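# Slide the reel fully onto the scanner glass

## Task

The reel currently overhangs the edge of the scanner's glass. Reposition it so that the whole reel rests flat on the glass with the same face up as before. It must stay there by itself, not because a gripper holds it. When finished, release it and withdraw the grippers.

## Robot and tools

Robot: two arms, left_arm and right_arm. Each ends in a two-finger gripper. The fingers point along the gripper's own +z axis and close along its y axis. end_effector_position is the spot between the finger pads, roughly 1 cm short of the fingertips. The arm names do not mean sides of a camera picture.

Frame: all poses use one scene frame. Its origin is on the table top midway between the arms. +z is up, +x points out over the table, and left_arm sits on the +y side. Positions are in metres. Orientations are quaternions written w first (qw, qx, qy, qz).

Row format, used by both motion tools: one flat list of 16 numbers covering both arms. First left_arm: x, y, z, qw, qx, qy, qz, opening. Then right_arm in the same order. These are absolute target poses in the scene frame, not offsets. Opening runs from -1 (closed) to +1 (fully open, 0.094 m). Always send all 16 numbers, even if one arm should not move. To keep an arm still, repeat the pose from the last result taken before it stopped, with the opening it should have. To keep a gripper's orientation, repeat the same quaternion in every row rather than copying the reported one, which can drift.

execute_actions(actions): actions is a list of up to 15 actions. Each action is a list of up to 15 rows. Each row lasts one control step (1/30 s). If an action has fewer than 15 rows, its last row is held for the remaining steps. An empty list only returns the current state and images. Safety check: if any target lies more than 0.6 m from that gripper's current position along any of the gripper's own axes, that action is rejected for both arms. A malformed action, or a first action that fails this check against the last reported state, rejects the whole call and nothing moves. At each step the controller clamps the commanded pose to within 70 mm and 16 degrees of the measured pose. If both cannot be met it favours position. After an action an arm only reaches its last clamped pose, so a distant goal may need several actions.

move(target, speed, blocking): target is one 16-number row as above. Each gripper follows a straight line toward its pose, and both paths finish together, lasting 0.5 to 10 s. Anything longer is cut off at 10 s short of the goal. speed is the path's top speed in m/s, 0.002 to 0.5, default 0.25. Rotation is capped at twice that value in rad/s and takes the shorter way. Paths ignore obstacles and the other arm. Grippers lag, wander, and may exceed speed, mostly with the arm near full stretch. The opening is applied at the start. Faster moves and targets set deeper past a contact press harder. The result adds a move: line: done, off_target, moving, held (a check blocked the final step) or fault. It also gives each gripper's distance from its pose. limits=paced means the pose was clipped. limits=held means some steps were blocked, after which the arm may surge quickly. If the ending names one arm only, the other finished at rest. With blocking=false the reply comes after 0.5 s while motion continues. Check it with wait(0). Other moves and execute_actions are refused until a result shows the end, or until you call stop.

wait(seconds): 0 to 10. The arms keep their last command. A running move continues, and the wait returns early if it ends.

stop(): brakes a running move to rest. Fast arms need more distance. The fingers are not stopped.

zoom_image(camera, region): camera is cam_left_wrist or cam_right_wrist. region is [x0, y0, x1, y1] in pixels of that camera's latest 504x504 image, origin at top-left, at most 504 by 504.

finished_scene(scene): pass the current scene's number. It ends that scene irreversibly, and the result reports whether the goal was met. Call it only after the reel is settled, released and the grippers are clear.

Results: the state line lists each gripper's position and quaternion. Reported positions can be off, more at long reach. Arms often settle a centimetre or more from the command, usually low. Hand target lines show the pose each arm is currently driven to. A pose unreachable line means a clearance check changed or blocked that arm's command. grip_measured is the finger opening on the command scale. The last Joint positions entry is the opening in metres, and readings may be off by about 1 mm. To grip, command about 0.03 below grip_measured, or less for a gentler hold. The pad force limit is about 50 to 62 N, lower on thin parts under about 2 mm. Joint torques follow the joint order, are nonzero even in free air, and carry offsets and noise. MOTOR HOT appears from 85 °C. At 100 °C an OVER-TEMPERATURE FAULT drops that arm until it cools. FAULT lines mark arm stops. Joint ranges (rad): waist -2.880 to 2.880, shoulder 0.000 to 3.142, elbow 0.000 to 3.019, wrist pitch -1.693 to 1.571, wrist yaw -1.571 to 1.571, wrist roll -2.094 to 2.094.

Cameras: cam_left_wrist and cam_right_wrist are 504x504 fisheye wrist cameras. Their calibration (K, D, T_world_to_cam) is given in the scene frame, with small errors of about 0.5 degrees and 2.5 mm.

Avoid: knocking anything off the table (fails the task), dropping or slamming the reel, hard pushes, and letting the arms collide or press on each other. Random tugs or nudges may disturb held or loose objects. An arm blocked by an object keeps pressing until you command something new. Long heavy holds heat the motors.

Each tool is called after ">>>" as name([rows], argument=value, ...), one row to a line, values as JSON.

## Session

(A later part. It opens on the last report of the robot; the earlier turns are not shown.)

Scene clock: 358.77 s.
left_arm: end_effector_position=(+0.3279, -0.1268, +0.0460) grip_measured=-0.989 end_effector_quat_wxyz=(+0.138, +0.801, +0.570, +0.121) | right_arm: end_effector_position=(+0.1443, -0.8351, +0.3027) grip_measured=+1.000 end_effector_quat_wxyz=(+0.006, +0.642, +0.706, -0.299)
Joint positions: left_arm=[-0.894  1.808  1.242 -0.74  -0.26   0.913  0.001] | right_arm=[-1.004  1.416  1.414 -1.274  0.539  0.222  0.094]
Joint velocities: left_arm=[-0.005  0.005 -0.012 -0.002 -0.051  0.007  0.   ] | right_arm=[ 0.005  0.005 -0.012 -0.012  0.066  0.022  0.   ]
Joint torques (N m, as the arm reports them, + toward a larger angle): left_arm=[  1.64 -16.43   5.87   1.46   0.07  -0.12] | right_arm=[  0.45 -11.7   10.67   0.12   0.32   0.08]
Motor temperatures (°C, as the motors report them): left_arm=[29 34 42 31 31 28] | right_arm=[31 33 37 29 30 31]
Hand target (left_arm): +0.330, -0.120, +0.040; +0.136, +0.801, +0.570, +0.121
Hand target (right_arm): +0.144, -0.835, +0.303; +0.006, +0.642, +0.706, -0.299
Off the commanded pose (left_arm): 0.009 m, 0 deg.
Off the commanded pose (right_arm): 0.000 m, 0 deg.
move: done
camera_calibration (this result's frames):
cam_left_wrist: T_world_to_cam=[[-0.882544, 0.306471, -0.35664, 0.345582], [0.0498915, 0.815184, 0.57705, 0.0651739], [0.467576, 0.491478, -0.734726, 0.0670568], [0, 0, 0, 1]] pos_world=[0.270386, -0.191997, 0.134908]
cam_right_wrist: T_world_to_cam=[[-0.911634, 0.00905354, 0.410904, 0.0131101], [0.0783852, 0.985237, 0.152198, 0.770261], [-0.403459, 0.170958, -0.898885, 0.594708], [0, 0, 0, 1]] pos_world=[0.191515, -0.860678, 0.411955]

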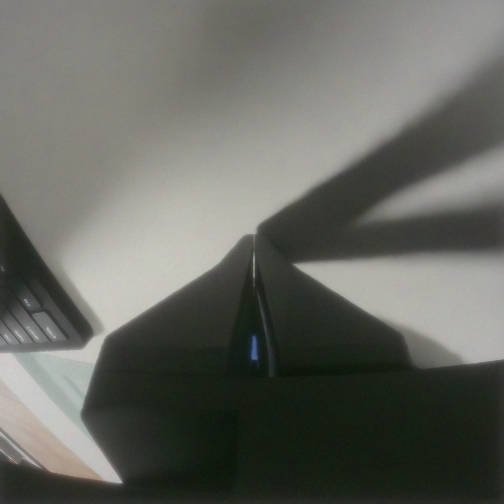

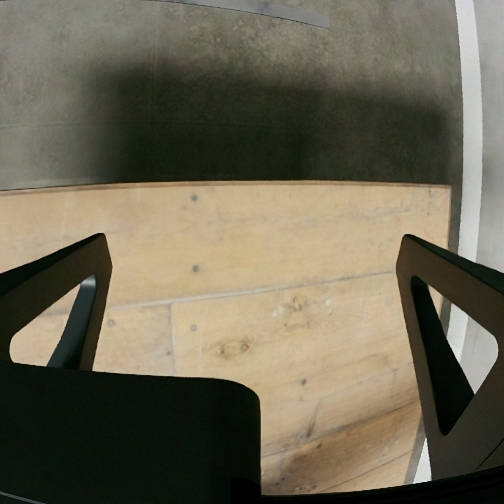

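The last drag ended a few mm high with no visible contact, so I still don't have a trusted surface height here. I'm raising to 0.065, within about 1 cm of the stops measured near this path, and dragging +y slowly, then checking z and both cams.

>>> move(target=[0.33,-0.2,0.065,0.137,0.801,0.569,0.121,-1,0.1443,-0.8351,0.3027,0.006,0.642,0.706,-0.299,1], speed=0.04)

>>> move(target=[0.33,-0.12,0.065,0.137,0.801,0.569,0.121,-1,0.1443,-0.8351,0.3027,0.006,0.642,0.706,-0.299,1], speed=0.03)

Scene clock: 369.13 s.
left_arm: end_effector_position=(+0.3266, -0.1829, +0.0628) grip_measured=-0.989 end_effector_quat_wxyz=(+0.134, +0.802, +0.569, +0.121) | right_arm: end_effector_position=(+0.1443, -0.8351, +0.3027) grip_measured=+1.000 end_effector_quat_wxyz=(+0.006, +0.642, +0.706, -0.299)
Joint positions: left_arm=[-0.948  1.901  1.435 -0.862 -0.273  0.863  0.001] | right_arm=[-1.004  1.416  1.414 -1.274  0.539  0.222  0.094]
Joint velocities: left_arm=[-0.005  0.005 -0.022 -0.012  0.037 -0.066 -0.001] | right_arm=[-0.015 -0.005 -0.002  0.007  0.066 -0.081  0.   ]
Joint torques (N m, as the arm reports them, + toward a larger angle): left_arm=[  0.78 -16.23  11.1    0.09  -0.2   -0.26] | right_arm=[  0.66 -11.64  10.65   0.12   0.33   0.08]
Motor temperatures (°C, as the motors report them): left_arm=[29 34 41 31 31 28] | right_arm=[31 33 37 29 30 31]
Hand target (left_arm): +0.330, -0.199, +0.065; +0.138, +0.801, +0.569, +0.121
Hand target (right_arm): +0.144, -0.835, +0.303; +0.006, +0.642, +0.706, -0.299
Off the commanded pose (left_arm): 0.018 m, 0 deg.
Off the commanded pose (right_arm): 0.000 m, 0 deg.
move: off_target (left_arm)
camera_calibration (this result's frames):
cam_left_wrist: T_world_to_cam=[[-0.883209, 0.311104, -0.350937, 0.368362], [0.0542667, 0.811066, 0.582431, 0.0987744], [0.46583, 0.495364, -0.733223, 0.108837], [0, 0, 0, 1]] pos_world=[0.269281, -0.248625, 0.151544]
cam_right_wrist: T_world_to_cam=[[-0.911634, 0.00905354, 0.410904, 0.0131101], [0.0783852, 0.985237, 0.152198, 0.770261], [-0.403459, 0.170958, -0.898885, 0.594708], [0, 0, 0, 1]] pos_world=[0.191515, -0.860678, 0.411955]

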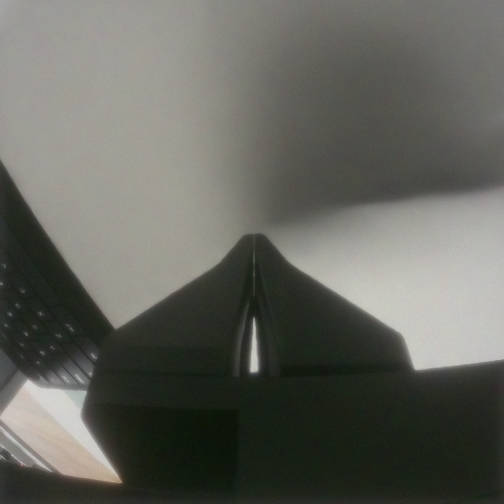

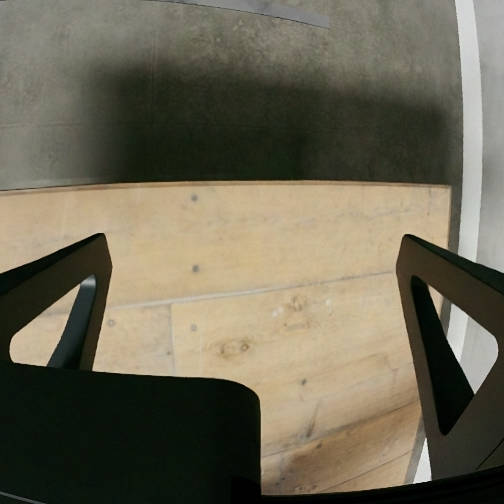

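Scene clock: 371.53 s.
left_arm: end_effector_position=(+0.3277, -0.1247, +0.0680) grip_measured=-0.989 end_effector_quat_wxyz=(+0.134, +0.801, +0.570, +0.122) | right_arm: end_effector_position=(+0.1443, -0.8351, +0.3027) grip_measured=+1.000 end_effector_quat_wxyz=(+0.006, +0.642, +0.706, -0.299)
Joint positions: left_arm=[-0.893  1.777  1.266 -0.802 -0.26   0.914  0.001] | right_arm=[-1.004  1.416  1.414 -1.274  0.539  0.222  0.094]
Joint velocities: left_arm=[-0.015  0.005  0.007 -0.007  0.007 -0.11   0.001] | right_arm=[ 0.015  0.005 -0.002 -0.002  0.051  0.022  0.   ]
Joint torques (N m, as the arm reports them, + toward a larger angle): left_arm=[  0.96 -16.33   6.18   1.45   0.03  -0.08] | right_arm=[  0.65 -11.61  10.64   0.13   0.34   0.09]
Motor temperatures (°C, as the motors report them): left_arm=[29 34 41 31 31 28] | right_arm=[31 33 37 29 30 31]
Hand target (left_arm): +0.330, -0.120, +0.065; +0.137, +0.801, +0.570, +0.121
Hand target (right_arm): +0.144, -0.835, +0.303; +0.006, +0.642, +0.706, -0.299
Off the commanded pose (left_arm): 0.006 m, 0 deg.
Off the commanded pose (right_arm): 0.000 m, 0 deg.
move: done
camera_calibration (this result's frames):
cam_left_wrist: T_world_to_cam=[[-0.884102, 0.308041, -0.351389, 0.352941], [0.0513719, 0.811478, 0.582121, 0.0495326], [0.464461, 0.496603, -0.733254, 0.083887], [0, 0, 0, 1]] pos_world=[0.270529, -0.190573, 0.156696]
cam_right_wrist: T_world_to_cam=[[-0.911634, 0.00905354, 0.410904, 0.0131101], [0.0783852, 0.985237, 0.152198, 0.770261], [-0.403459, 0.170958, -0.898885, 0.594708], [0, 0, 0, 1]] pos_world=[0.191515, -0.860678, 0.411955]

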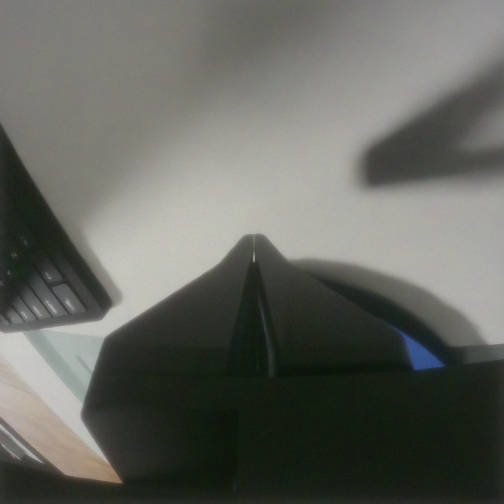

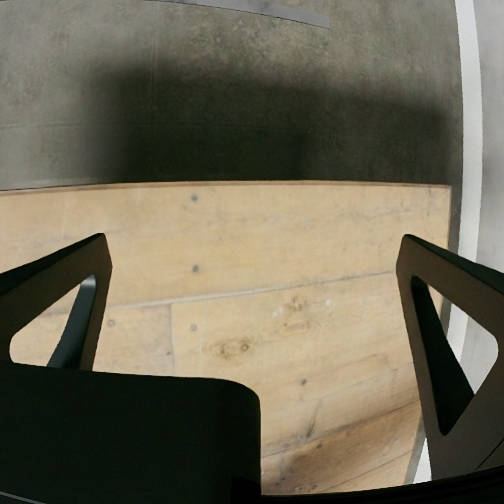

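The 0.065 drag passed the reel freely, so the reel isn't at ~0.07 near y -0.12. The only contacts measured at y -0.2 are 0.066–0.069, so I'm going back there at 0.062 and dragging +y slowly at 0.06, then checking z and both cams.

>>> move(target=[0.33,-0.2,0.062,0.137,0.801,0.569,0.121,-1,0.1443,-0.8351,0.3027,0.006,0.642,0.706,-0.299,1], speed=0.05)

>>> move(target=[0.33,-0.12,0.06,0.137,0.801,0.569,0.121,-1,0.1443,-0.8351,0.3027,0.006,0.642,0.706,-0.299,1], speed=0.03)

Scene clock: 383.77 s.
left_arm: end_effector_position=(+0.3261, -0.1829, +0.0583) grip_measured=-0.989 end_effector_quat_wxyz=(+0.133, +0.803, +0.568, +0.121) | right_arm: end_effector_position=(+0.1443, -0.8351, +0.3027) grip_measured=+1.000 end_effector_quat_wxyz=(+0.006, +0.642, +0.706, -0.299)
Joint positions: left_arm=[-0.948  1.907  1.432 -0.855 -0.273  0.863  0.001] | right_arm=[-1.004  1.416  1.414 -1.274  0.539  0.222  0.094]
Joint velocities: left_arm=[-0.015 -0.005  0.007 -0.007  0.007 -0.081 -0.001] | right_arm=[ 0.005  0.005  0.002 -0.007 -0.022 -0.037  0.   ]
Joint torques (N m, as the arm reports them, + toward a larger angle): left_arm=[  0.19 -15.4   11.34  -0.25  -0.2   -0.21] | right_arm=[  0.63 -11.63  10.73   0.11   0.33   0.07]
Motor temperatures (°C, as the motors report them): left_arm=[29 34 40 31 31 28] | right_arm=[31 33 37 29 30 31]
Hand target (left_arm): +0.330, -0.199, +0.062; +0.138, +0.802, +0.569, +0.121
Hand target (right_arm): +0.144, -0.835, +0.303; +0.006, +0.642, +0.706, -0.299
Off the commanded pose (left_arm): 0.018 m, 1 deg.
Off the commanded pose (right_arm): 0.000 m, 0 deg.
move: off_target (left_arm)
camera_calibration (this result's frames):
cam_left_wrist: T_world_to_cam=[[-0.883474, 0.312719, -0.348827, 0.366534], [0.0557241, 0.809454, 0.584533, 0.100551], [0.465154, 0.496982, -0.732557, 0.106202], [0, 0, 0, 1]] pos_world=[0.268819, -0.248795, 0.146881]
cam_right_wrist: T_world_to_cam=[[-0.911634, 0.00905354, 0.410904, 0.0131101], [0.0783852, 0.985237, 0.152198, 0.770261], [-0.403459, 0.170958, -0.898885, 0.594708], [0, 0, 0, 1]] pos_world=[0.191515, -0.860678, 0.411955]

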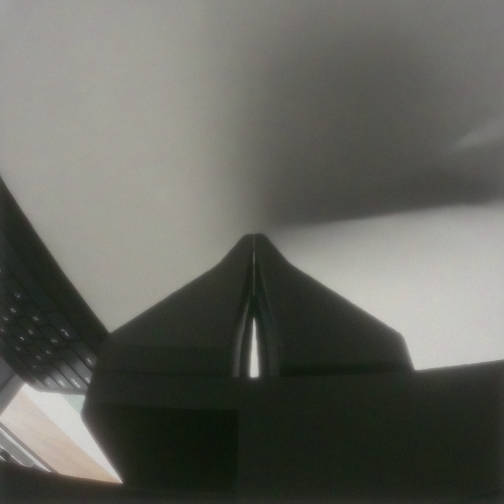

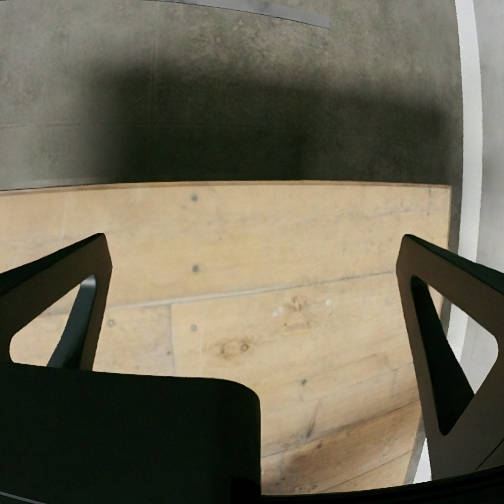

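Scene clock: 386.17 s.
left_arm: end_effector_position=(+0.3277, -0.1247, +0.0630) grip_measured=-0.989 end_effector_quat_wxyz=(+0.134, +0.801, +0.570, +0.121) | right_arm: end_effector_position=(+0.1443, -0.8351, +0.3027) grip_measured=+1.000 end_effector_quat_wxyz=(+0.006, +0.642, +0.706, -0.299)
Joint positions: left_arm=[-0.893  1.784  1.26  -0.789 -0.26   0.914  0.001] | right_arm=[-1.004  1.416  1.414 -1.274  0.539  0.222  0.094]
Joint velocities: left_arm=[ 0.005 -0.015 -0.007 -0.012  0.022 -0.007  0.   ] | right_arm=[-0.015 -0.015  0.002  0.002  0.007  0.022  0.   ]
Joint torques (N m, as the arm reports them, + toward a larger angle): left_arm=[  1.23 -16.87   6.1    1.37   0.01  -0.08] | right_arm=[  0.61 -11.64  10.7    0.11   0.34   0.08]
Motor temperatures (°C, as the motors report them): left_arm=[29 34 40 31 31 28] | right_arm=[31 33 37 29 30 31]
Hand target (left_arm): +0.330, -0.120, +0.060; +0.137, +0.801, +0.570, +0.121
Hand target (right_arm): +0.144, -0.835, +0.303; +0.006, +0.642, +0.706, -0.299
Off the commanded pose (left_arm): 0.006 m, 0 deg.
Off the commanded pose (right_arm): 0.000 m, 0 deg.
move: done
camera_calibration (this result's frames):
cam_left_wrist: T_world_to_cam=[[-0.884222, 0.307679, -0.351404, 0.351183], [0.0510996, 0.811574, 0.582011, 0.0525493], [0.464263, 0.496671, -0.733334, 0.0803038], [0, 0, 0, 1]] pos_world=[0.270556, -0.190584, 0.151712]
cam_right_wrist: T_world_to_cam=[[-0.911634, 0.00905354, 0.410904, 0.0131101], [0.0783852, 0.985237, 0.152198, 0.770261], [-0.403459, 0.170958, -0.898885, 0.594708], [0, 0, 0, 1]] pos_world=[0.191515, -0.860678, 0.411955]

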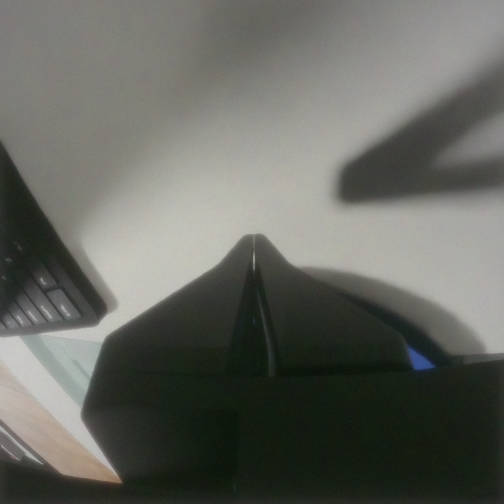

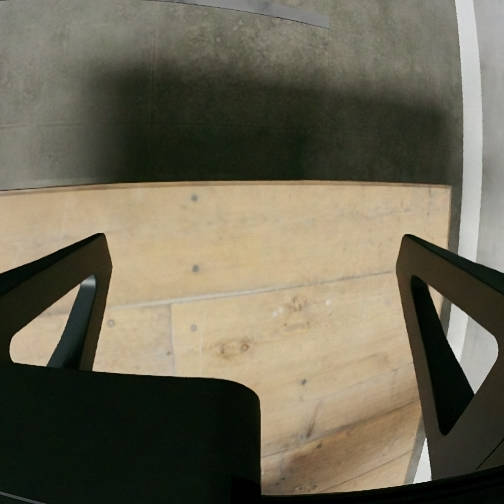

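The drags at 0.06 and above clear the reel, but nothing below that has produced a confirmed contact. Before going any lower, I'm probing bare glass near the reel's -y side in small steps to get a real glass height.

>>> move(target=[0.40,-0.15,0.09,0.137,0.801,0.569,0.121,-1,0.1443,-0.8351,0.3027,0.006,0.642,0.706,-0.299,1], speed=0.05)

>>> move(target=[0.40,-0.15,0.08,0.137,0.801,0.569,0.121,-1,0.1443,-0.8351,0.3027,0.006,0.642,0.706,-0.299,1], speed=0.02)

Scene clock: 395.87 s.
left_arm: end_effector_position=(+0.3871, -0.1386, +0.0869) grip_measured=-0.989 end_effector_quat_wxyz=(+0.135, +0.801, +0.570, +0.121) | right_arm: end_effector_position=(+0.1443, -0.8351, +0.3027) grip_measured=+1.000 end_effector_quat_wxyz=(+0.006, +0.642, +0.706, -0.299)
Joint positions: left_arm=[-0.815  1.854  1.432 -0.87  -0.239  0.991  0.001] | right_arm=[-1.004  1.416  1.414 -1.274  0.539  0.222  0.094]
Joint velocities: left_arm=[-0.005 -0.015 -0.007 -0.017  0.007 -0.007  0.   ] | right_arm=[ 0.005 -0.005 -0.017  0.002 -0.051  0.007  0.   ]
Joint torques (N m, as the arm reports them, + toward a larger angle): left_arm=[  0.76 -15.67  11.56  -0.07   0.04  -0.08] | right_arm=[  0.65 -11.65  10.66   0.14   0.33   0.09]
Motor temperatures (°C, as the motors report them): left_arm=[29 34 40 31 31 28] | right_arm=[31 34 37 29 30 31]
Hand target (left_arm): +0.400, -0.149, +0.090; +0.137, +0.802, +0.569, +0.121
Hand target (right_arm): +0.144, -0.835, +0.303; +0.006, +0.642, +0.706, -0.299
Off the commanded pose (left_arm): 0.018 m, 0 deg.
Off the commanded pose (right_arm): 0.000 m, 0 deg.
move: off_target (left_arm)
camera_calibration (this result's frames):
cam_left_wrist: T_world_to_cam=[[-0.884062, 0.306701, -0.352661, 0.416261], [0.0506164, 0.812956, 0.580122, 0.0474036], [0.464622, 0.495013, -0.734227, 0.0768403], [0, 0, 0, 1]] pos_world=[0.329899, -0.204242, 0.175717]
cam_right_wrist: T_world_to_cam=[[-0.911634, 0.00905354, 0.410904, 0.0131101], [0.0783852, 0.985237, 0.152198, 0.770261], [-0.403459, 0.170958, -0.898885, 0.594708], [0, 0, 0, 1]] pos_world=[0.191515, -0.860678, 0.411955]

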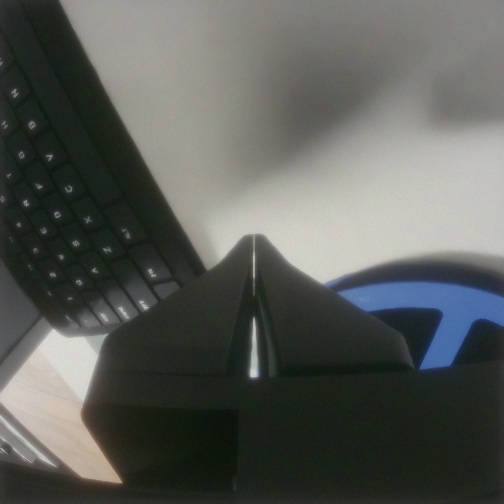

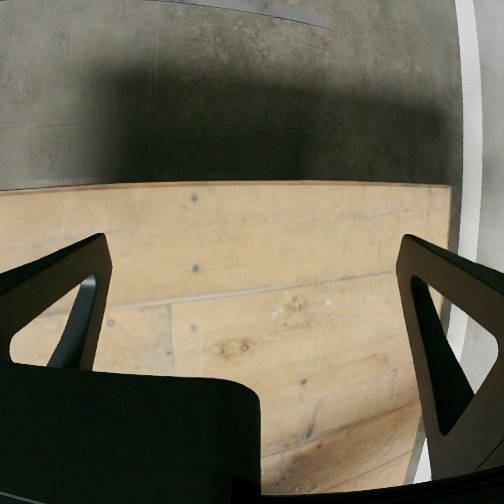

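Scene clock: 397.17 s.
left_arm: end_effector_position=(+0.3866, -0.1380, +0.0777) grip_measured=-0.989 end_effector_quat_wxyz=(+0.128, +0.803, +0.570, +0.121) | right_arm: end_effector_position=(+0.1443, -0.8351, +0.3027) grip_measured=+1.000 end_effector_quat_wxyz=(+0.006, +0.642, +0.706, -0.299)
Joint positions: left_arm=[-0.815  1.87   1.432 -0.87  -0.239  0.991  0.001] | right_arm=[-1.004  1.416  1.414 -1.274  0.539  0.222  0.094]
Joint velocities: left_arm=[-0.015 -0.005 -0.002  0.007 -0.081 -0.037  0.001] | right_arm=[-0.005 -0.005  0.007 -0.002 -0.066 -0.037  0.   ]
Joint torques (N m, as the arm reports them, + toward a larger angle): left_arm=[  1.4  -16.24  11.02   0.87   0.07  -0.08] | right_arm=[  0.71 -11.84  10.69   0.12   0.34   0.09]
Motor temperatures (°C, as the motors report them): left_arm=[29 34 41 31 31 28] | right_arm=[31 34 37 29 30 31]
Hand target (left_arm): +0.400, -0.149, +0.080; +0.137, +0.801, +0.569, +0.121
Hand target (right_arm): +0.144, -0.835, +0.303; +0.006, +0.642, +0.706, -0.299
Off the commanded pose (left_arm): 0.018 m, 1 deg.
Off the commanded pose (right_arm): 0.000 m, 0 deg.
move: off_target (left_arm)
camera_calibration (this result's frames):
cam_left_wrist: T_world_to_cam=[[-0.887227, 0.311103, -0.340651, 0.413352], [0.0559589, 0.805527, 0.589911, 0.0483888], [0.457926, 0.504322, -0.732095, 0.0737257], [0, 0, 0, 1]] pos_world=[0.330268, -0.204755, 0.166238]
cam_right_wrist: T_world_to_cam=[[-0.911634, 0.00905354, 0.410904, 0.0131101], [0.0783852, 0.985237, 0.152198, 0.770261], [-0.403459, 0.170958, -0.898885, 0.594708], [0, 0, 0, 1]] pos_world=[0.191515, -0.860678, 0.411955]

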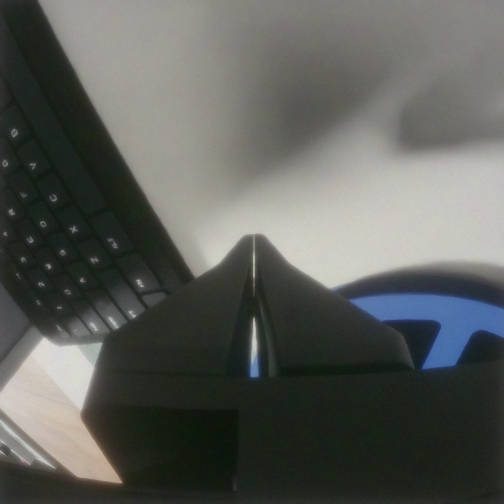

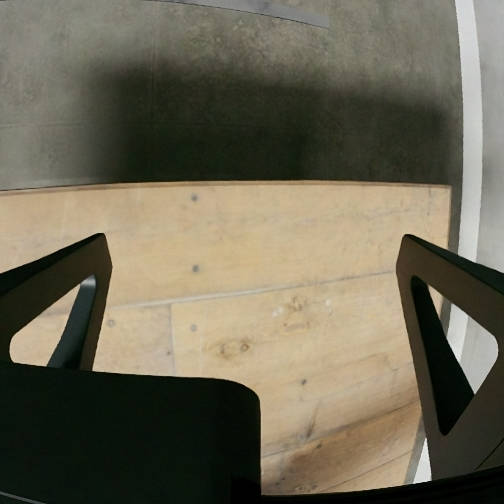

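The probe at (0.40,-0.15) is still sinking (0.0777 on a 0.08 command), so the glass height here isn't measured yet. Stepping down one more centimetre slowly to see whether it stops.

>>> move(target=[0.40,-0.15,0.07,0.137,0.801,0.569,0.121,-1,0.1443,-0.8351,0.3027,0.006,0.642,0.706,-0.299,1], speed=0.02)

Scene clock: 409.50 s.
left_arm: end_effector_position=(+0.3872, -0.1388, +0.0723) grip_measured=-0.989 end_effector_quat_wxyz=(+0.126, +0.803, +0.570, +0.121) | right_arm: end_effector_position=(+0.1443, -0.8351, +0.3027) grip_measured=+1.000 end_effector_quat_wxyz=(+0.006, +0.642, +0.706, -0.299)
Joint positions: left_arm=[-0.815  1.88   1.432 -0.863 -0.239  0.991  0.001] | right_arm=[-1.004  1.416  1.414 -1.274  0.539  0.222  0.094]
Joint velocities: left_arm=[-0.005  0.005 -0.012 -0.002 -0.037 -0.022 -0.   ] | right_arm=[-0.005 -0.005 -0.002  0.007 -0.022  0.022  0.   ]
Joint torques (N m, as the arm reports them, + toward a larger angle): left_arm=[  0.96 -15.08   9.59   1.47   0.06  -0.15] | right_arm=[  0.51 -11.72  10.66   0.12   0.33   0.08]
Motor temperatures (°C, as the motors report them): left_arm=[29 34 43 31 31 28] | right_arm=[31 34 37 29 30 31]
Hand target (left_arm): +0.400, -0.149, +0.070; +0.137, +0.801, +0.569, +0.121
Hand target (right_arm): +0.144, -0.835, +0.303; +0.006, +0.642, +0.706, -0.299
Off the commanded pose (left_arm): 0.017 m, 1 deg.
Off the commanded pose (right_arm): 0.000 m, 0 deg.
move: off_target (left_arm)
camera_calibration (this result's frames):
cam_left_wrist: T_world_to_cam=[[-0.887907, 0.312049, -0.338003, 0.412453], [0.0571436, 0.80388, 0.59204, 0.0513321], [0.456459, 0.506362, -0.731603, 0.0707203], [0, 0, 0, 1]] pos_world=[0.331006, -0.20578, 0.160759]
cam_right_wrist: T_world_to_cam=[[-0.911634, 0.00905354, 0.410904, 0.0131101], [0.0783852, 0.985237, 0.152198, 0.770261], [-0.403459, 0.170958, -0.898885, 0.594708], [0, 0, 0, 1]] pos_world=[0.191515, -0.860678, 0.411955]

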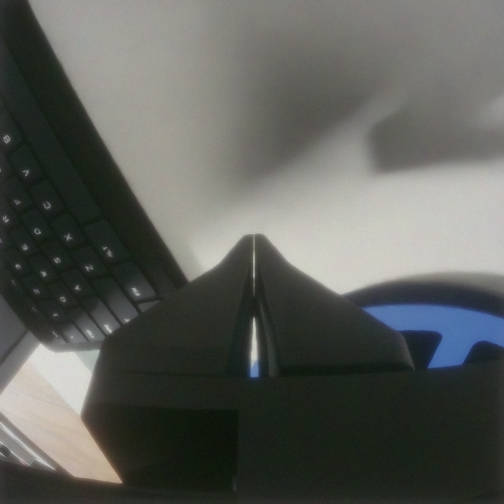

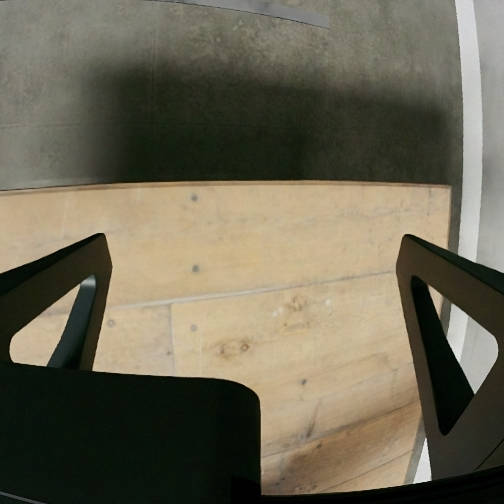

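This probe ended at 0.0723 on a 0.07 command, slightly high, and there are measured stalls at 0.068 and 0.075 nearby. Taking one slow step to 0.063 and reading the height before going further.

>>> move(target=[0.40,-0.15,0.063,0.137,0.801,0.569,0.121,-1,0.1443,-0.8351,0.3027,0.006,0.642,0.706,-0.299,1], speed=0.02)

Scene clock: 415.63 s.
left_arm: end_effector_position=(+0.3891, -0.1414, +0.0688) grip_measured=-0.989 end_effector_quat_wxyz=(+0.130, +0.802, +0.570, +0.121) | right_arm: end_effector_position=(+0.1443, -0.8351, +0.3027) grip_measured=+1.000 end_effector_quat_wxyz=(+0.006, +0.642, +0.706, -0.299)
Joint positions: left_arm=[-0.815  1.888  1.432 -0.847 -0.239  0.991  0.001] | right_arm=[-1.004  1.416  1.414 -1.274  0.539  0.222  0.094]
Joint velocities: left_arm=[-0.015 -0.005  0.007 -0.012  0.022 -0.007 -0.001] | right_arm=[-0.005 -0.005  0.017  0.007 -0.007  0.007  0.   ]
Joint torques (N m, as the arm reports them, + toward a larger angle): left_arm=[  1.44 -15.75   9.49   1.45   0.03  -0.09] | right_arm=[  0.77 -11.85  10.68   0.1    0.34   0.08]
Motor temperatures (°C, as the motors report them): left_arm=[29 34 43 31 31 28] | right_arm=[31 34 37 29 30 31]
Hand target (left_arm): +0.400, -0.149, +0.063; +0.137, +0.801, +0.569, +0.121
Hand target (right_arm): +0.144, -0.835, +0.303; +0.006, +0.642, +0.706, -0.299
Off the commanded pose (left_arm): 0.015 m, 1 deg.
Off the commanded pose (right_arm): 0.000 m, 0 deg.
move: off_target (left_arm)
camera_calibration (this result's frames):
cam_left_wrist: T_world_to_cam=[[-0.886235, 0.309724, -0.344468, 0.413267], [0.0542553, 0.807896, 0.586822, 0.0574683], [0.460047, 0.501373, -0.73279, 0.0666279], [0, 0, 0, 1]] pos_world=[0.332482, -0.207832, 0.157458]
cam_right_wrist: T_world_to_cam=[[-0.911634, 0.00905354, 0.410904, 0.0131101], [0.0783852, 0.985237, 0.152198, 0.770261], [-0.403459, 0.170958, -0.898885, 0.594708], [0, 0, 0, 1]] pos_world=[0.191515, -0.860678, 0.411955]

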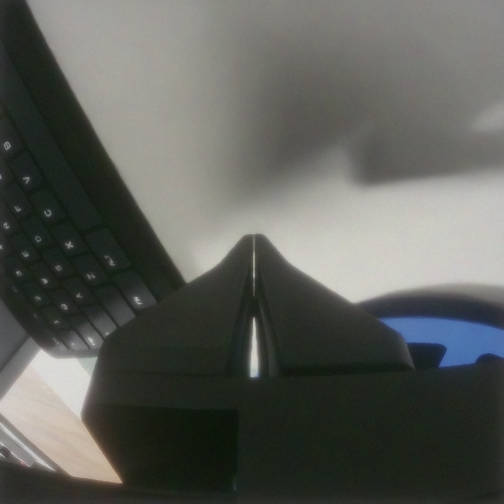

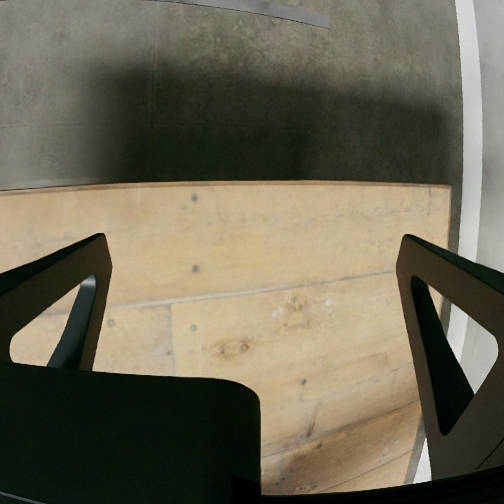

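The probe here ended at 0.0688 with the elbow unchanged, which looks like descent lag, so it didn't measure the glass. Going back to the reel's -y side, lowering slowly to 0.057 (about 1 cm under the 0.066 contact measured there), and pushing +y slowly to y -0.12, then checking z and both cams.

>>> move(target=[0.33,-0.2,0.062,0.137,0.801,0.569,0.121,-1,0.1443,-0.8351,0.3027,0.006,0.642,0.706,-0.299,1], speed=0.05)

>>> move(target=[0.33,-0.2,0.057,0.137,0.801,0.569,0.121,-1,0.1443,-0.8351,0.3027,0.006,0.642,0.706,-0.299,1], speed=0.02)

>>> move(target=[0.33,-0.12,0.057,0.137,0.801,0.569,0.121,-1,0.1443,-0.8351,0.3027,0.006,0.642,0.706,-0.299,1], speed=0.03)

Scene clock: 426.17 s.
left_arm: end_effector_position=(+0.3247, -0.1841, +0.0579) grip_measured=-0.989 end_effector_quat_wxyz=(+0.133, +0.804, +0.567, +0.121) | right_arm: end_effector_position=(+0.1443, -0.8351, +0.3027) grip_measured=+1.000 end_effector_quat_wxyz=(+0.006, +0.642, +0.706, -0.299)
Joint positions: left_arm=[-0.951  1.908  1.432 -0.855 -0.273  0.863  0.001] | right_arm=[-1.004  1.416  1.414 -1.274  0.539  0.222  0.094]
Joint velocities: left_arm=[ 0.005 -0.015 -0.002 -0.002  0.022 -0.022  0.001] | right_arm=[-0.005  0.005  0.002 -0.022  0.007  0.022  0.   ]
Joint torques (N m, as the arm reports them, + toward a larger angle): left_arm=[  0.92 -16.17  11.44   0.04  -0.16  -0.27] | right_arm=[  0.8  -11.64  10.62   0.08   0.34   0.1 ]
Motor temperatures (°C, as the motors report them): left_arm=[29 34 43 31 31 28] | right_arm=[31 34 37 29 30 31]
Hand target (left_arm): +0.330, -0.200, +0.062; +0.138, +0.802, +0.569, +0.121
Hand target (right_arm): +0.144, -0.835, +0.303; +0.006, +0.642, +0.706, -0.299
Off the commanded pose (left_arm): 0.017 m, 1 deg.
Off the commanded pose (right_arm): 0.000 m, 0 deg.
move: off_target (left_arm)
camera_calibration (this result's frames):
cam_left_wrist: T_world_to_cam=[[-0.882369, 0.315873, -0.348781, 0.365748], [0.0583054, 0.808889, 0.585063, 0.100803], [0.466931, 0.495906, -0.732156, 0.106381], [0, 0, 0, 1]] pos_world=[0.267175, -0.249823, 0.146478]
cam_right_wrist: T_world_to_cam=[[-0.911634, 0.00905354, 0.410904, 0.0131101], [0.0783852, 0.985237, 0.152198, 0.770261], [-0.403459, 0.170958, -0.898885, 0.594708], [0, 0, 0, 1]] pos_world=[0.191515, -0.860678, 0.411955]

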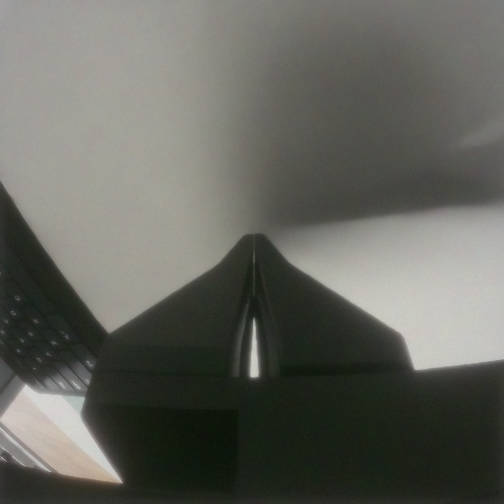

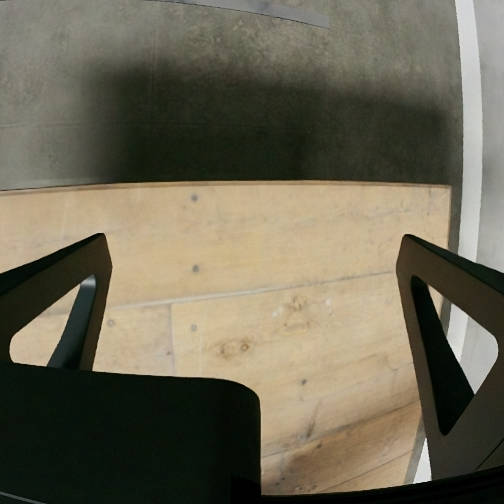

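Scene clock: 427.23 s.
left_arm: end_effector_position=(+0.3246, -0.1839, +0.0563) grip_measured=-0.989 end_effector_quat_wxyz=(+0.132, +0.804, +0.567, +0.122) | right_arm: end_effector_position=(+0.1443, -0.8351, +0.3027) grip_measured=+1.000 end_effector_quat_wxyz=(+0.006, +0.642, +0.706, -0.299)
Joint positions: left_arm=[-0.951  1.91   1.432 -0.855 -0.273  0.861  0.001] | right_arm=[-1.004  1.416  1.414 -1.274  0.539  0.222  0.094]
Joint velocities: left_arm=[ 0.005  0.005 -0.002 -0.027  0.051 -0.022 -0.001] | right_arm=[ 0.005 -0.005  0.007  0.007 -0.066 -0.022  0.   ]
Joint torques (N m, as the arm reports them, + toward a larger angle): left_arm=[  0.72 -16.13  10.9    0.34  -0.19  -0.29] | right_arm=[  0.83 -11.92  10.64   0.12   0.33   0.09]
Motor temperatures (°C, as the motors report them): left_arm=[29 34 43 31 31 28] | right_arm=[31 34 37 29 30 31]
Hand target (left_arm): +0.330, -0.199, +0.057; +0.137, +0.801, +0.569, +0.121
Hand target (right_arm): +0.144, -0.835, +0.303; +0.006, +0.642, +0.706, -0.299
Off the commanded pose (left_arm): 0.017 m, 1 deg.
Off the commanded pose (right_arm): 0.000 m, 0 deg.
move: off_target (left_arm)
camera_calibration (this result's frames):
cam_left_wrist: T_world_to_cam=[[-0.883295, 0.31525, -0.346999, 0.365152], [0.0579505, 0.807898, 0.586466, 0.101437], [0.465223, 0.497913, -0.731881, 0.106101], [0, 0, 0, 1]] pos_world=[0.267298, -0.249894, 0.144871]
cam_right_wrist: T_world_to_cam=[[-0.911634, 0.00905354, 0.410904, 0.0131101], [0.0783852, 0.985237, 0.152198, 0.770261], [-0.403459, 0.170958, -0.898885, 0.594708], [0, 0, 0, 1]] pos_world=[0.191515, -0.860678, 0.411955]

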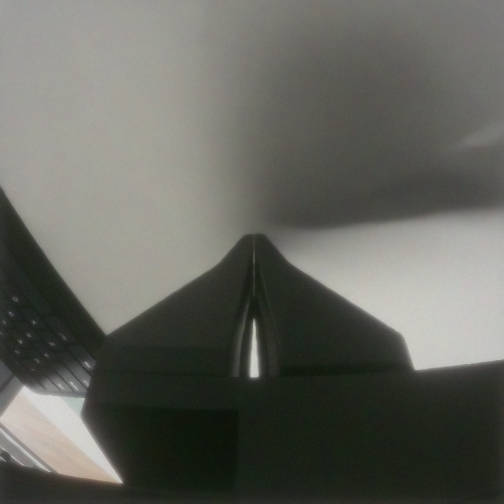

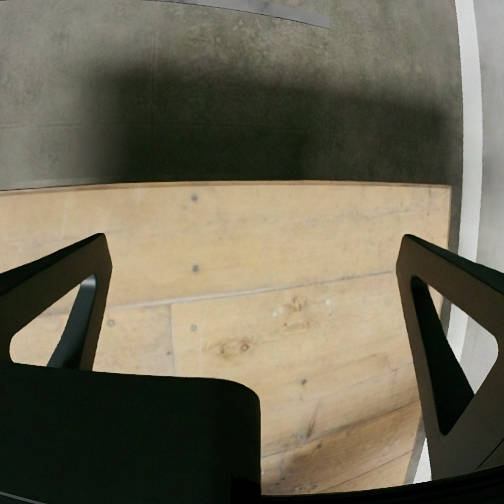

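Scene clock: 429.67 s.
left_arm: end_effector_position=(+0.3277, -0.1248, +0.0598) grip_measured=-0.989 end_effector_quat_wxyz=(+0.134, +0.801, +0.570, +0.121) | right_arm: end_effector_position=(+0.1443, -0.8351, +0.3027) grip_measured=+1.000 end_effector_quat_wxyz=(+0.006, +0.642, +0.706, -0.299)
Joint positions: left_arm=[-0.893  1.788  1.256 -0.782 -0.26   0.914  0.001] | right_arm=[-1.004  1.416  1.414 -1.274  0.539  0.222  0.094]
Joint velocities: left_arm=[ 0.005 -0.015 -0.002 -0.002 -0.022  0.037 -0.001] | right_arm=[ 0.015 -0.015  0.007  0.002  0.037 -0.037  0.   ]
Joint torques (N m, as the arm reports them, + toward a larger angle): left_arm=[  1.43 -17.05   6.16   1.56  -0.02  -0.09] | right_arm=[  0.55 -11.75  10.62   0.11   0.33   0.09]
Motor temperatures (°C, as the motors report them): left_arm=[29 34 43 31 31 28] | right_arm=[31 34 37 29 30 31]
Hand target (left_arm): +0.330, -0.120, +0.057; +0.137, +0.801, +0.570, +0.121
Hand target (right_arm): +0.144, -0.835, +0.303; +0.006, +0.642, +0.706, -0.299
Off the commanded pose (left_arm): 0.006 m, 0 deg.
Off the commanded pose (right_arm): 0.000 m, 0 deg.
move: done
camera_calibration (this result's frames):
cam_left_wrist: T_world_to_cam=[[-0.884222, 0.307679, -0.351404, 0.350098], [0.0510996, 0.811574, 0.582011, 0.0543903], [0.464263, 0.496671, -0.733334, 0.0780086], [0, 0, 0, 1]] pos_world=[0.270569, -0.190604, 0.148576]
cam_right_wrist: T_world_to_cam=[[-0.911634, 0.00905354, 0.410904, 0.0131101], [0.0783852, 0.985237, 0.152198, 0.770261], [-0.403459, 0.170958, -0.898885, 0.594708], [0, 0, 0, 1]] pos_world=[0.191515, -0.860678, 0.411955]

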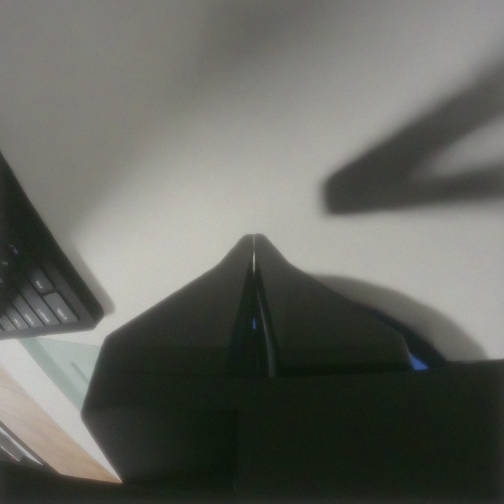

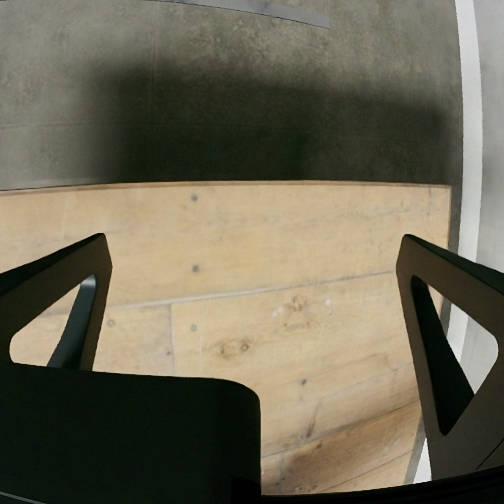

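The 0.057 drag passed without catching, and earlier drags at 0.04 to 0.065 did too, so I still have no measured height for the reel or glass along this path. Lifting to look at the reel against the glass before committing to another push.

>>> move(target=[0.33,-0.12,0.25,0.137,0.801,0.569,0.121,-1,0.1443,-0.8351,0.3027,0.006,0.642,0.706,-0.299,1], speed=0.08)

Scene clock: 439.47 s.
left_arm: end_effector_position=(+0.3193, -0.1109, +0.2267) grip_measured=-0.989 end_effector_quat_wxyz=(+0.119, +0.804, +0.569, +0.123) | right_arm: end_effector_position=(+0.1443, -0.8351, +0.3027) grip_measured=+1.000 end_effector_quat_wxyz=(+0.006, +0.642, +0.706, -0.299)
Joint positions: left_arm=[-0.893  1.626  1.51  -1.227 -0.26   0.916  0.001] | right_arm=[-1.004  1.416  1.414 -1.274  0.539  0.222  0.094]
Joint velocities: left_arm=[-0.024 -0.005 -0.002 -0.027  0.066  0.037  0.001] | right_arm=[-0.005  0.024  0.002 -0.002 -0.022 -0.037  0.   ]
Joint torques (N m, as the arm reports them, + toward a larger angle): left_arm=[  1.01 -15.1   12.02   0.04   0.04  -0.07] | right_arm=[  0.68 -11.8   10.64   0.13   0.32   0.07]
Motor temperatures (°C, as the motors report them): left_arm=[29 35 42 31 31 28] | right_arm=[31 34 37 29 30 31]
Hand target (left_arm): +0.329, -0.118, +0.250; +0.138, +0.801, +0.569, +0.121
Hand target (right_arm): +0.144, -0.835, +0.303; +0.006, +0.642, +0.706, -0.299
Off the commanded pose (left_arm): 0.027 m, 2 deg.
Off the commanded pose (right_arm): 0.000 m, 0 deg.
move: off_target (left_arm)
camera_calibration (this result's frames):
cam_left_wrist: T_world_to_cam=[[-0.888945, 0.318256, -0.329379, 0.394757], [0.0617276, 0.795832, 0.602363, -0.0632596], [0.453836, 0.515136, -0.727096, 0.201371], [0, 0, 0, 1]] pos_world=[0.263433, -0.179023, 0.314546]
cam_right_wrist: T_world_to_cam=[[-0.911634, 0.00905354, 0.410904, 0.0131101], [0.0783852, 0.985237, 0.152198, 0.770261], [-0.403459, 0.170958, -0.898885, 0.594708], [0, 0, 0, 1]] pos_world=[0.191515, -0.860678, 0.411955]

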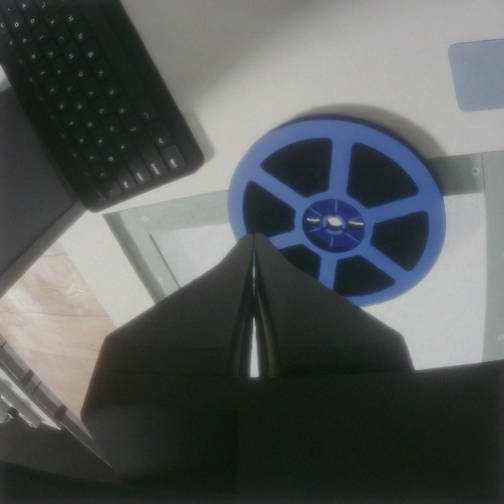

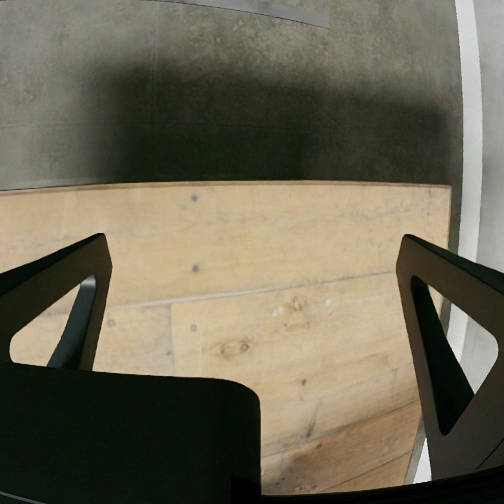

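The lifted view shows the reel lying across the glass edge near the keyboard, but it doesn't show whether it has moved. Going back to its -y side and making one slow drag at command 0.04, stopping at y -0.08 to check the height and both cameras.

>>> move(target=[0.33,-0.2,0.06,0.137,0.801,0.569,0.121,-1,0.1443,-0.8351,0.3027,0.006,0.642,0.706,-0.299,1], speed=0.08)

>>> move(target=[0.33,-0.08,0.04,0.137,0.801,0.569,0.121,-1,0.1443,-0.8351,0.3027,0.006,0.642,0.706,-0.299,1], speed=0.03)

Scene clock: 450.13 s.
left_arm: end_effector_position=(+0.3328, -0.1934, +0.0699) grip_measured=-0.989 end_effector_quat_wxyz=(+0.135, +0.802, +0.569, +0.121) | right_arm: end_effector_position=(+0.1443, -0.8351, +0.3027) grip_measured=+1.000 end_effector_quat_wxyz=(+0.006, +0.642, +0.706, -0.299)
Joint positions: left_arm=[-0.947  1.92   1.486 -0.892 -0.273  0.862  0.001] | right_arm=[-1.004  1.416  1.414 -1.274  0.539  0.222  0.094]
Joint velocities: left_arm=[-0.005  0.015 -0.012 -0.012  0.022 -0.007  0.001] | right_arm=[-0.005 -0.005  0.022 -0.002  0.037 -0.007  0.   ]
Joint torques (N m, as the arm reports them, + toward a larger angle): left_arm=[  0.48 -16.73   8.27   1.53  -0.16  -0.28] | right_arm=[  0.59 -11.86  10.64   0.08   0.34   0.09]
Motor temperatures (°C, as the motors report them): left_arm=[29 34 44 31 31 28] | right_arm=[31 34 37 29 30 31]
Hand target (left_arm): +0.331, -0.201, +0.060; +0.137, +0.801, +0.569, +0.121
Hand target (right_arm): +0.144, -0.835, +0.303; +0.006, +0.642, +0.706, -0.299
Off the commanded pose (left_arm): 0.012 m, 0 deg.
Off the commanded pose (right_arm): 0.000 m, 0 deg.
move: off_target (left_arm)
camera_calibration (this result's frames):
cam_left_wrist: T_world_to_cam=[[-0.883434, 0.309234, -0.35202, 0.379326], [0.0526845, 0.812082, 0.58116, 0.103642], [0.465584, 0.49487, -0.733713, 0.116376], [0, 0, 0, 1]] pos_world=[0.275466, -0.259057, 0.158685]
cam_right_wrist: T_world_to_cam=[[-0.911634, 0.00905354, 0.410904, 0.0131101], [0.0783852, 0.985237, 0.152198, 0.770261], [-0.403459, 0.170958, -0.898885, 0.594708], [0, 0, 0, 1]] pos_world=[0.191515, -0.860678, 0.411955]

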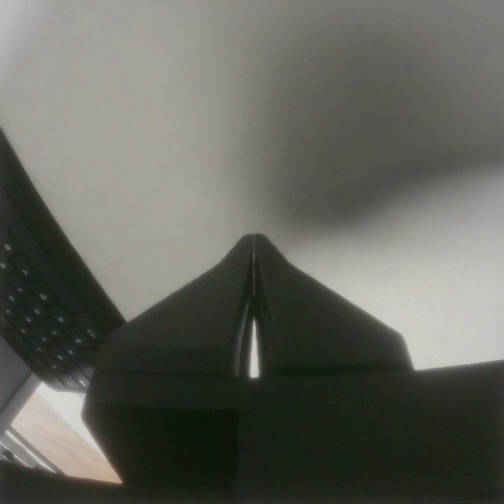

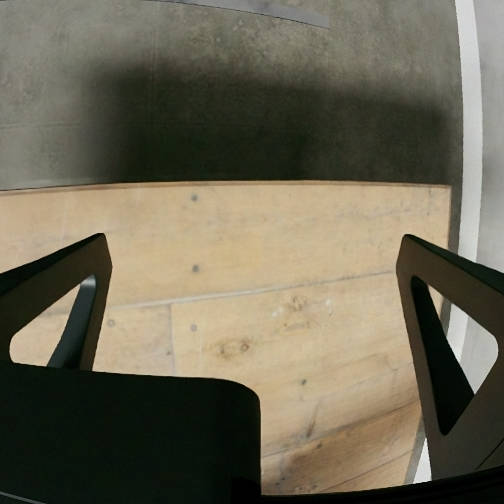

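Scene clock: 454.33 s.
left_arm: end_effector_position=(+0.3274, -0.0887, +0.0456) grip_measured=-0.989 end_effector_quat_wxyz=(+0.139, +0.802, +0.569, +0.120) | right_arm: end_effector_position=(+0.1443, -0.8351, +0.3027) grip_measured=+1.000 end_effector_quat_wxyz=(+0.006, +0.642, +0.706, -0.299)
Joint positions: left_arm=[-0.854  1.734  1.133 -0.693 -0.247  0.956  0.001] | right_arm=[-1.004  1.416  1.414 -1.274  0.539  0.222  0.094]
Joint velocities: left_arm=[ 0.005 -0.005  0.007  0.007  0.007  0.051 -0.   ] | right_arm=[ 0.005 -0.005  0.012 -0.017 -0.022 -0.051  0.   ]
Joint torques (N m, as the arm reports them, + toward a larger angle): left_arm=[  2.08 -15.14   5.72   1.6   -0.06  -0.11] | right_arm=[  0.49 -11.67  10.65   0.13   0.33   0.08]
Motor temperatures (°C, as the motors report them): left_arm=[29 35 43 31 31 28] | right_arm=[31 34 37 29 30 31]
Hand target (left_arm): +0.330, -0.080, +0.040; +0.136, +0.801, +0.570, +0.121
Hand target (right_arm): +0.144, -0.835, +0.303; +0.006, +0.642, +0.706, -0.299
Off the commanded pose (left_arm): 0.011 m, 0 deg.
Off the commanded pose (right_arm): 0.000 m, 0 deg.
move: off_target (left_arm)
camera_calibration (this result's frames):
cam_left_wrist: T_world_to_cam=[[-0.88184, 0.30879, -0.356381, 0.333238], [0.0531384, 0.816026, 0.575568, 0.0334971], [0.468546, 0.488621, -0.736012, 0.0478021], [0, 0, 0, 1]] pos_world=[0.269685, -0.153592, 0.134663]
cam_right_wrist: T_world_to_cam=[[-0.911634, 0.00905354, 0.410904, 0.0131101], [0.0783852, 0.985237, 0.152198, 0.770261], [-0.403459, 0.170958, -0.898885, 0.594708], [0, 0, 0, 1]] pos_world=[0.191515, -0.860678, 0.411955]

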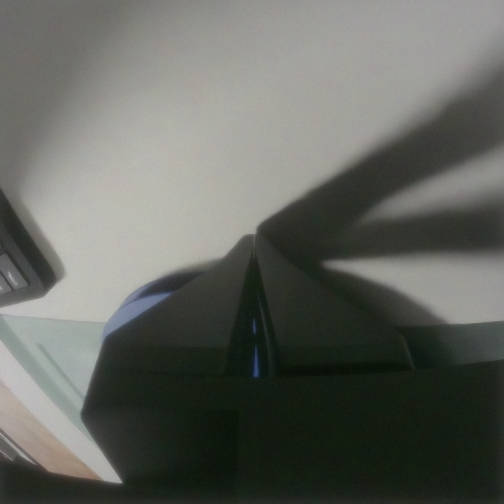

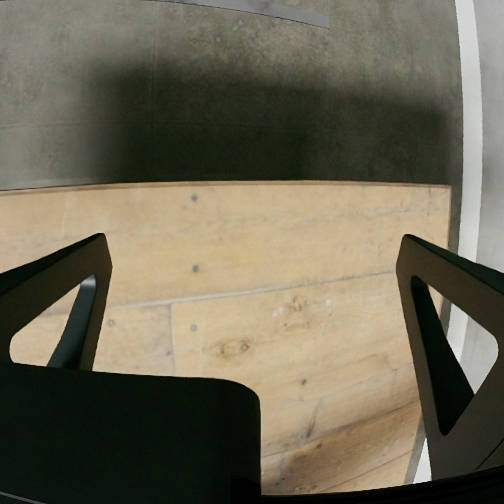

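The slow drag at command 0.04 stopped 11 mm short at y≈-0.089, the first resistance on this side, though it could still be arm lag. The cameras don't show the fingertips against the reel, so I haven't confirmed contact. Pushing on slowly +y at the same commanded height toward y 0.0, then lifting to check whether the reel moved.

>>> move(target=[0.33,0.0,0.04,0.137,0.801,0.569,0.121,-1,0.1443,-0.8351,0.3027,0.006,0.642,0.706,-0.299,1], speed=0.03)

Scene clock: 464.70 s.
left_arm: end_effector_position=(+0.3286, -0.0074, +0.0445) grip_measured=-0.989 end_effector_quat_wxyz=(+0.137, +0.802, +0.569, +0.120) | right_arm: end_effector_position=(+0.1443, -0.8351, +0.3027) grip_measured=+1.000 end_effector_quat_wxyz=(+0.006, +0.642, +0.706, -0.299)
Joint positions: left_arm=[-0.745  1.589  0.936 -0.62  -0.216  1.064  0.001] | right_arm=[-1.004  1.416  1.414 -1.274  0.539  0.222  0.094]
Joint velocities: left_arm=[ 0.005 -0.015 -0.022 -0.017 -0.007 -0.022 -0.001] | right_arm=[ 0.015 -0.005 -0.007 -0.007 -0.037  0.022  0.   ]
Joint torques (N m, as the arm reports them, + toward a larger angle): left_arm=[  1.07 -12.19   5.66   1.47  -0.04  -0.11] | right_arm=[  0.8  -11.6   10.68   0.11   0.33   0.08]
Motor temperatures (°C, as the motors report them): left_arm=[29 34 41 31 31 28] | right_arm=[31 34 37 29 30 31]
Hand target (left_arm): +0.330, +0.000, +0.040; +0.136, +0.802, +0.569, +0.121
Hand target (right_arm): +0.144, -0.835, +0.303; +0.006, +0.642, +0.706, -0.299
Off the commanded pose (left_arm): 0.009 m, 0 deg.
Off the commanded pose (right_arm): 0.000 m, 0 deg.
move: done
camera_calibration (this result's frames):
cam_left_wrist: T_world_to_cam=[[-0.882602, 0.309914, -0.353506, 0.308936], [0.0544531, 0.814279, 0.577914, -0.0328475], [0.466957, 0.490818, -0.73556, 0.007225], [0, 0, 0, 1]] pos_world=[0.271082, -0.0725428, 0.133508]
cam_right_wrist: T_world_to_cam=[[-0.911634, 0.00905354, 0.410904, 0.0131101], [0.0783852, 0.985237, 0.152198, 0.770261], [-0.403459, 0.170958, -0.898885, 0.594708], [0, 0, 0, 1]] pos_world=[0.191515, -0.860678, 0.411955]

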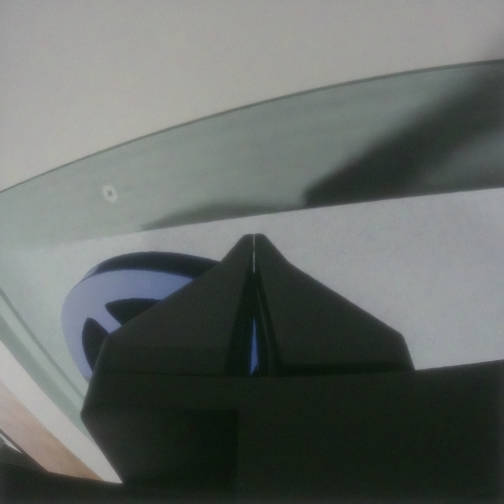

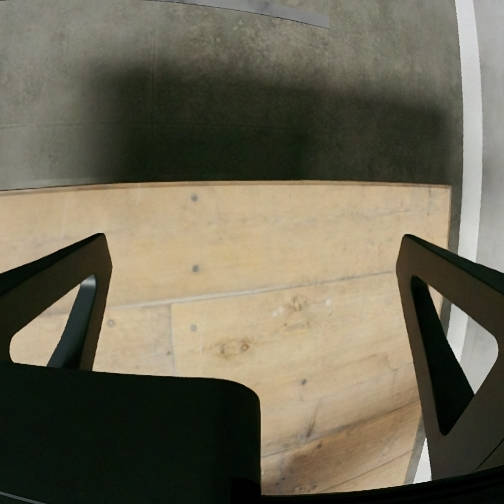

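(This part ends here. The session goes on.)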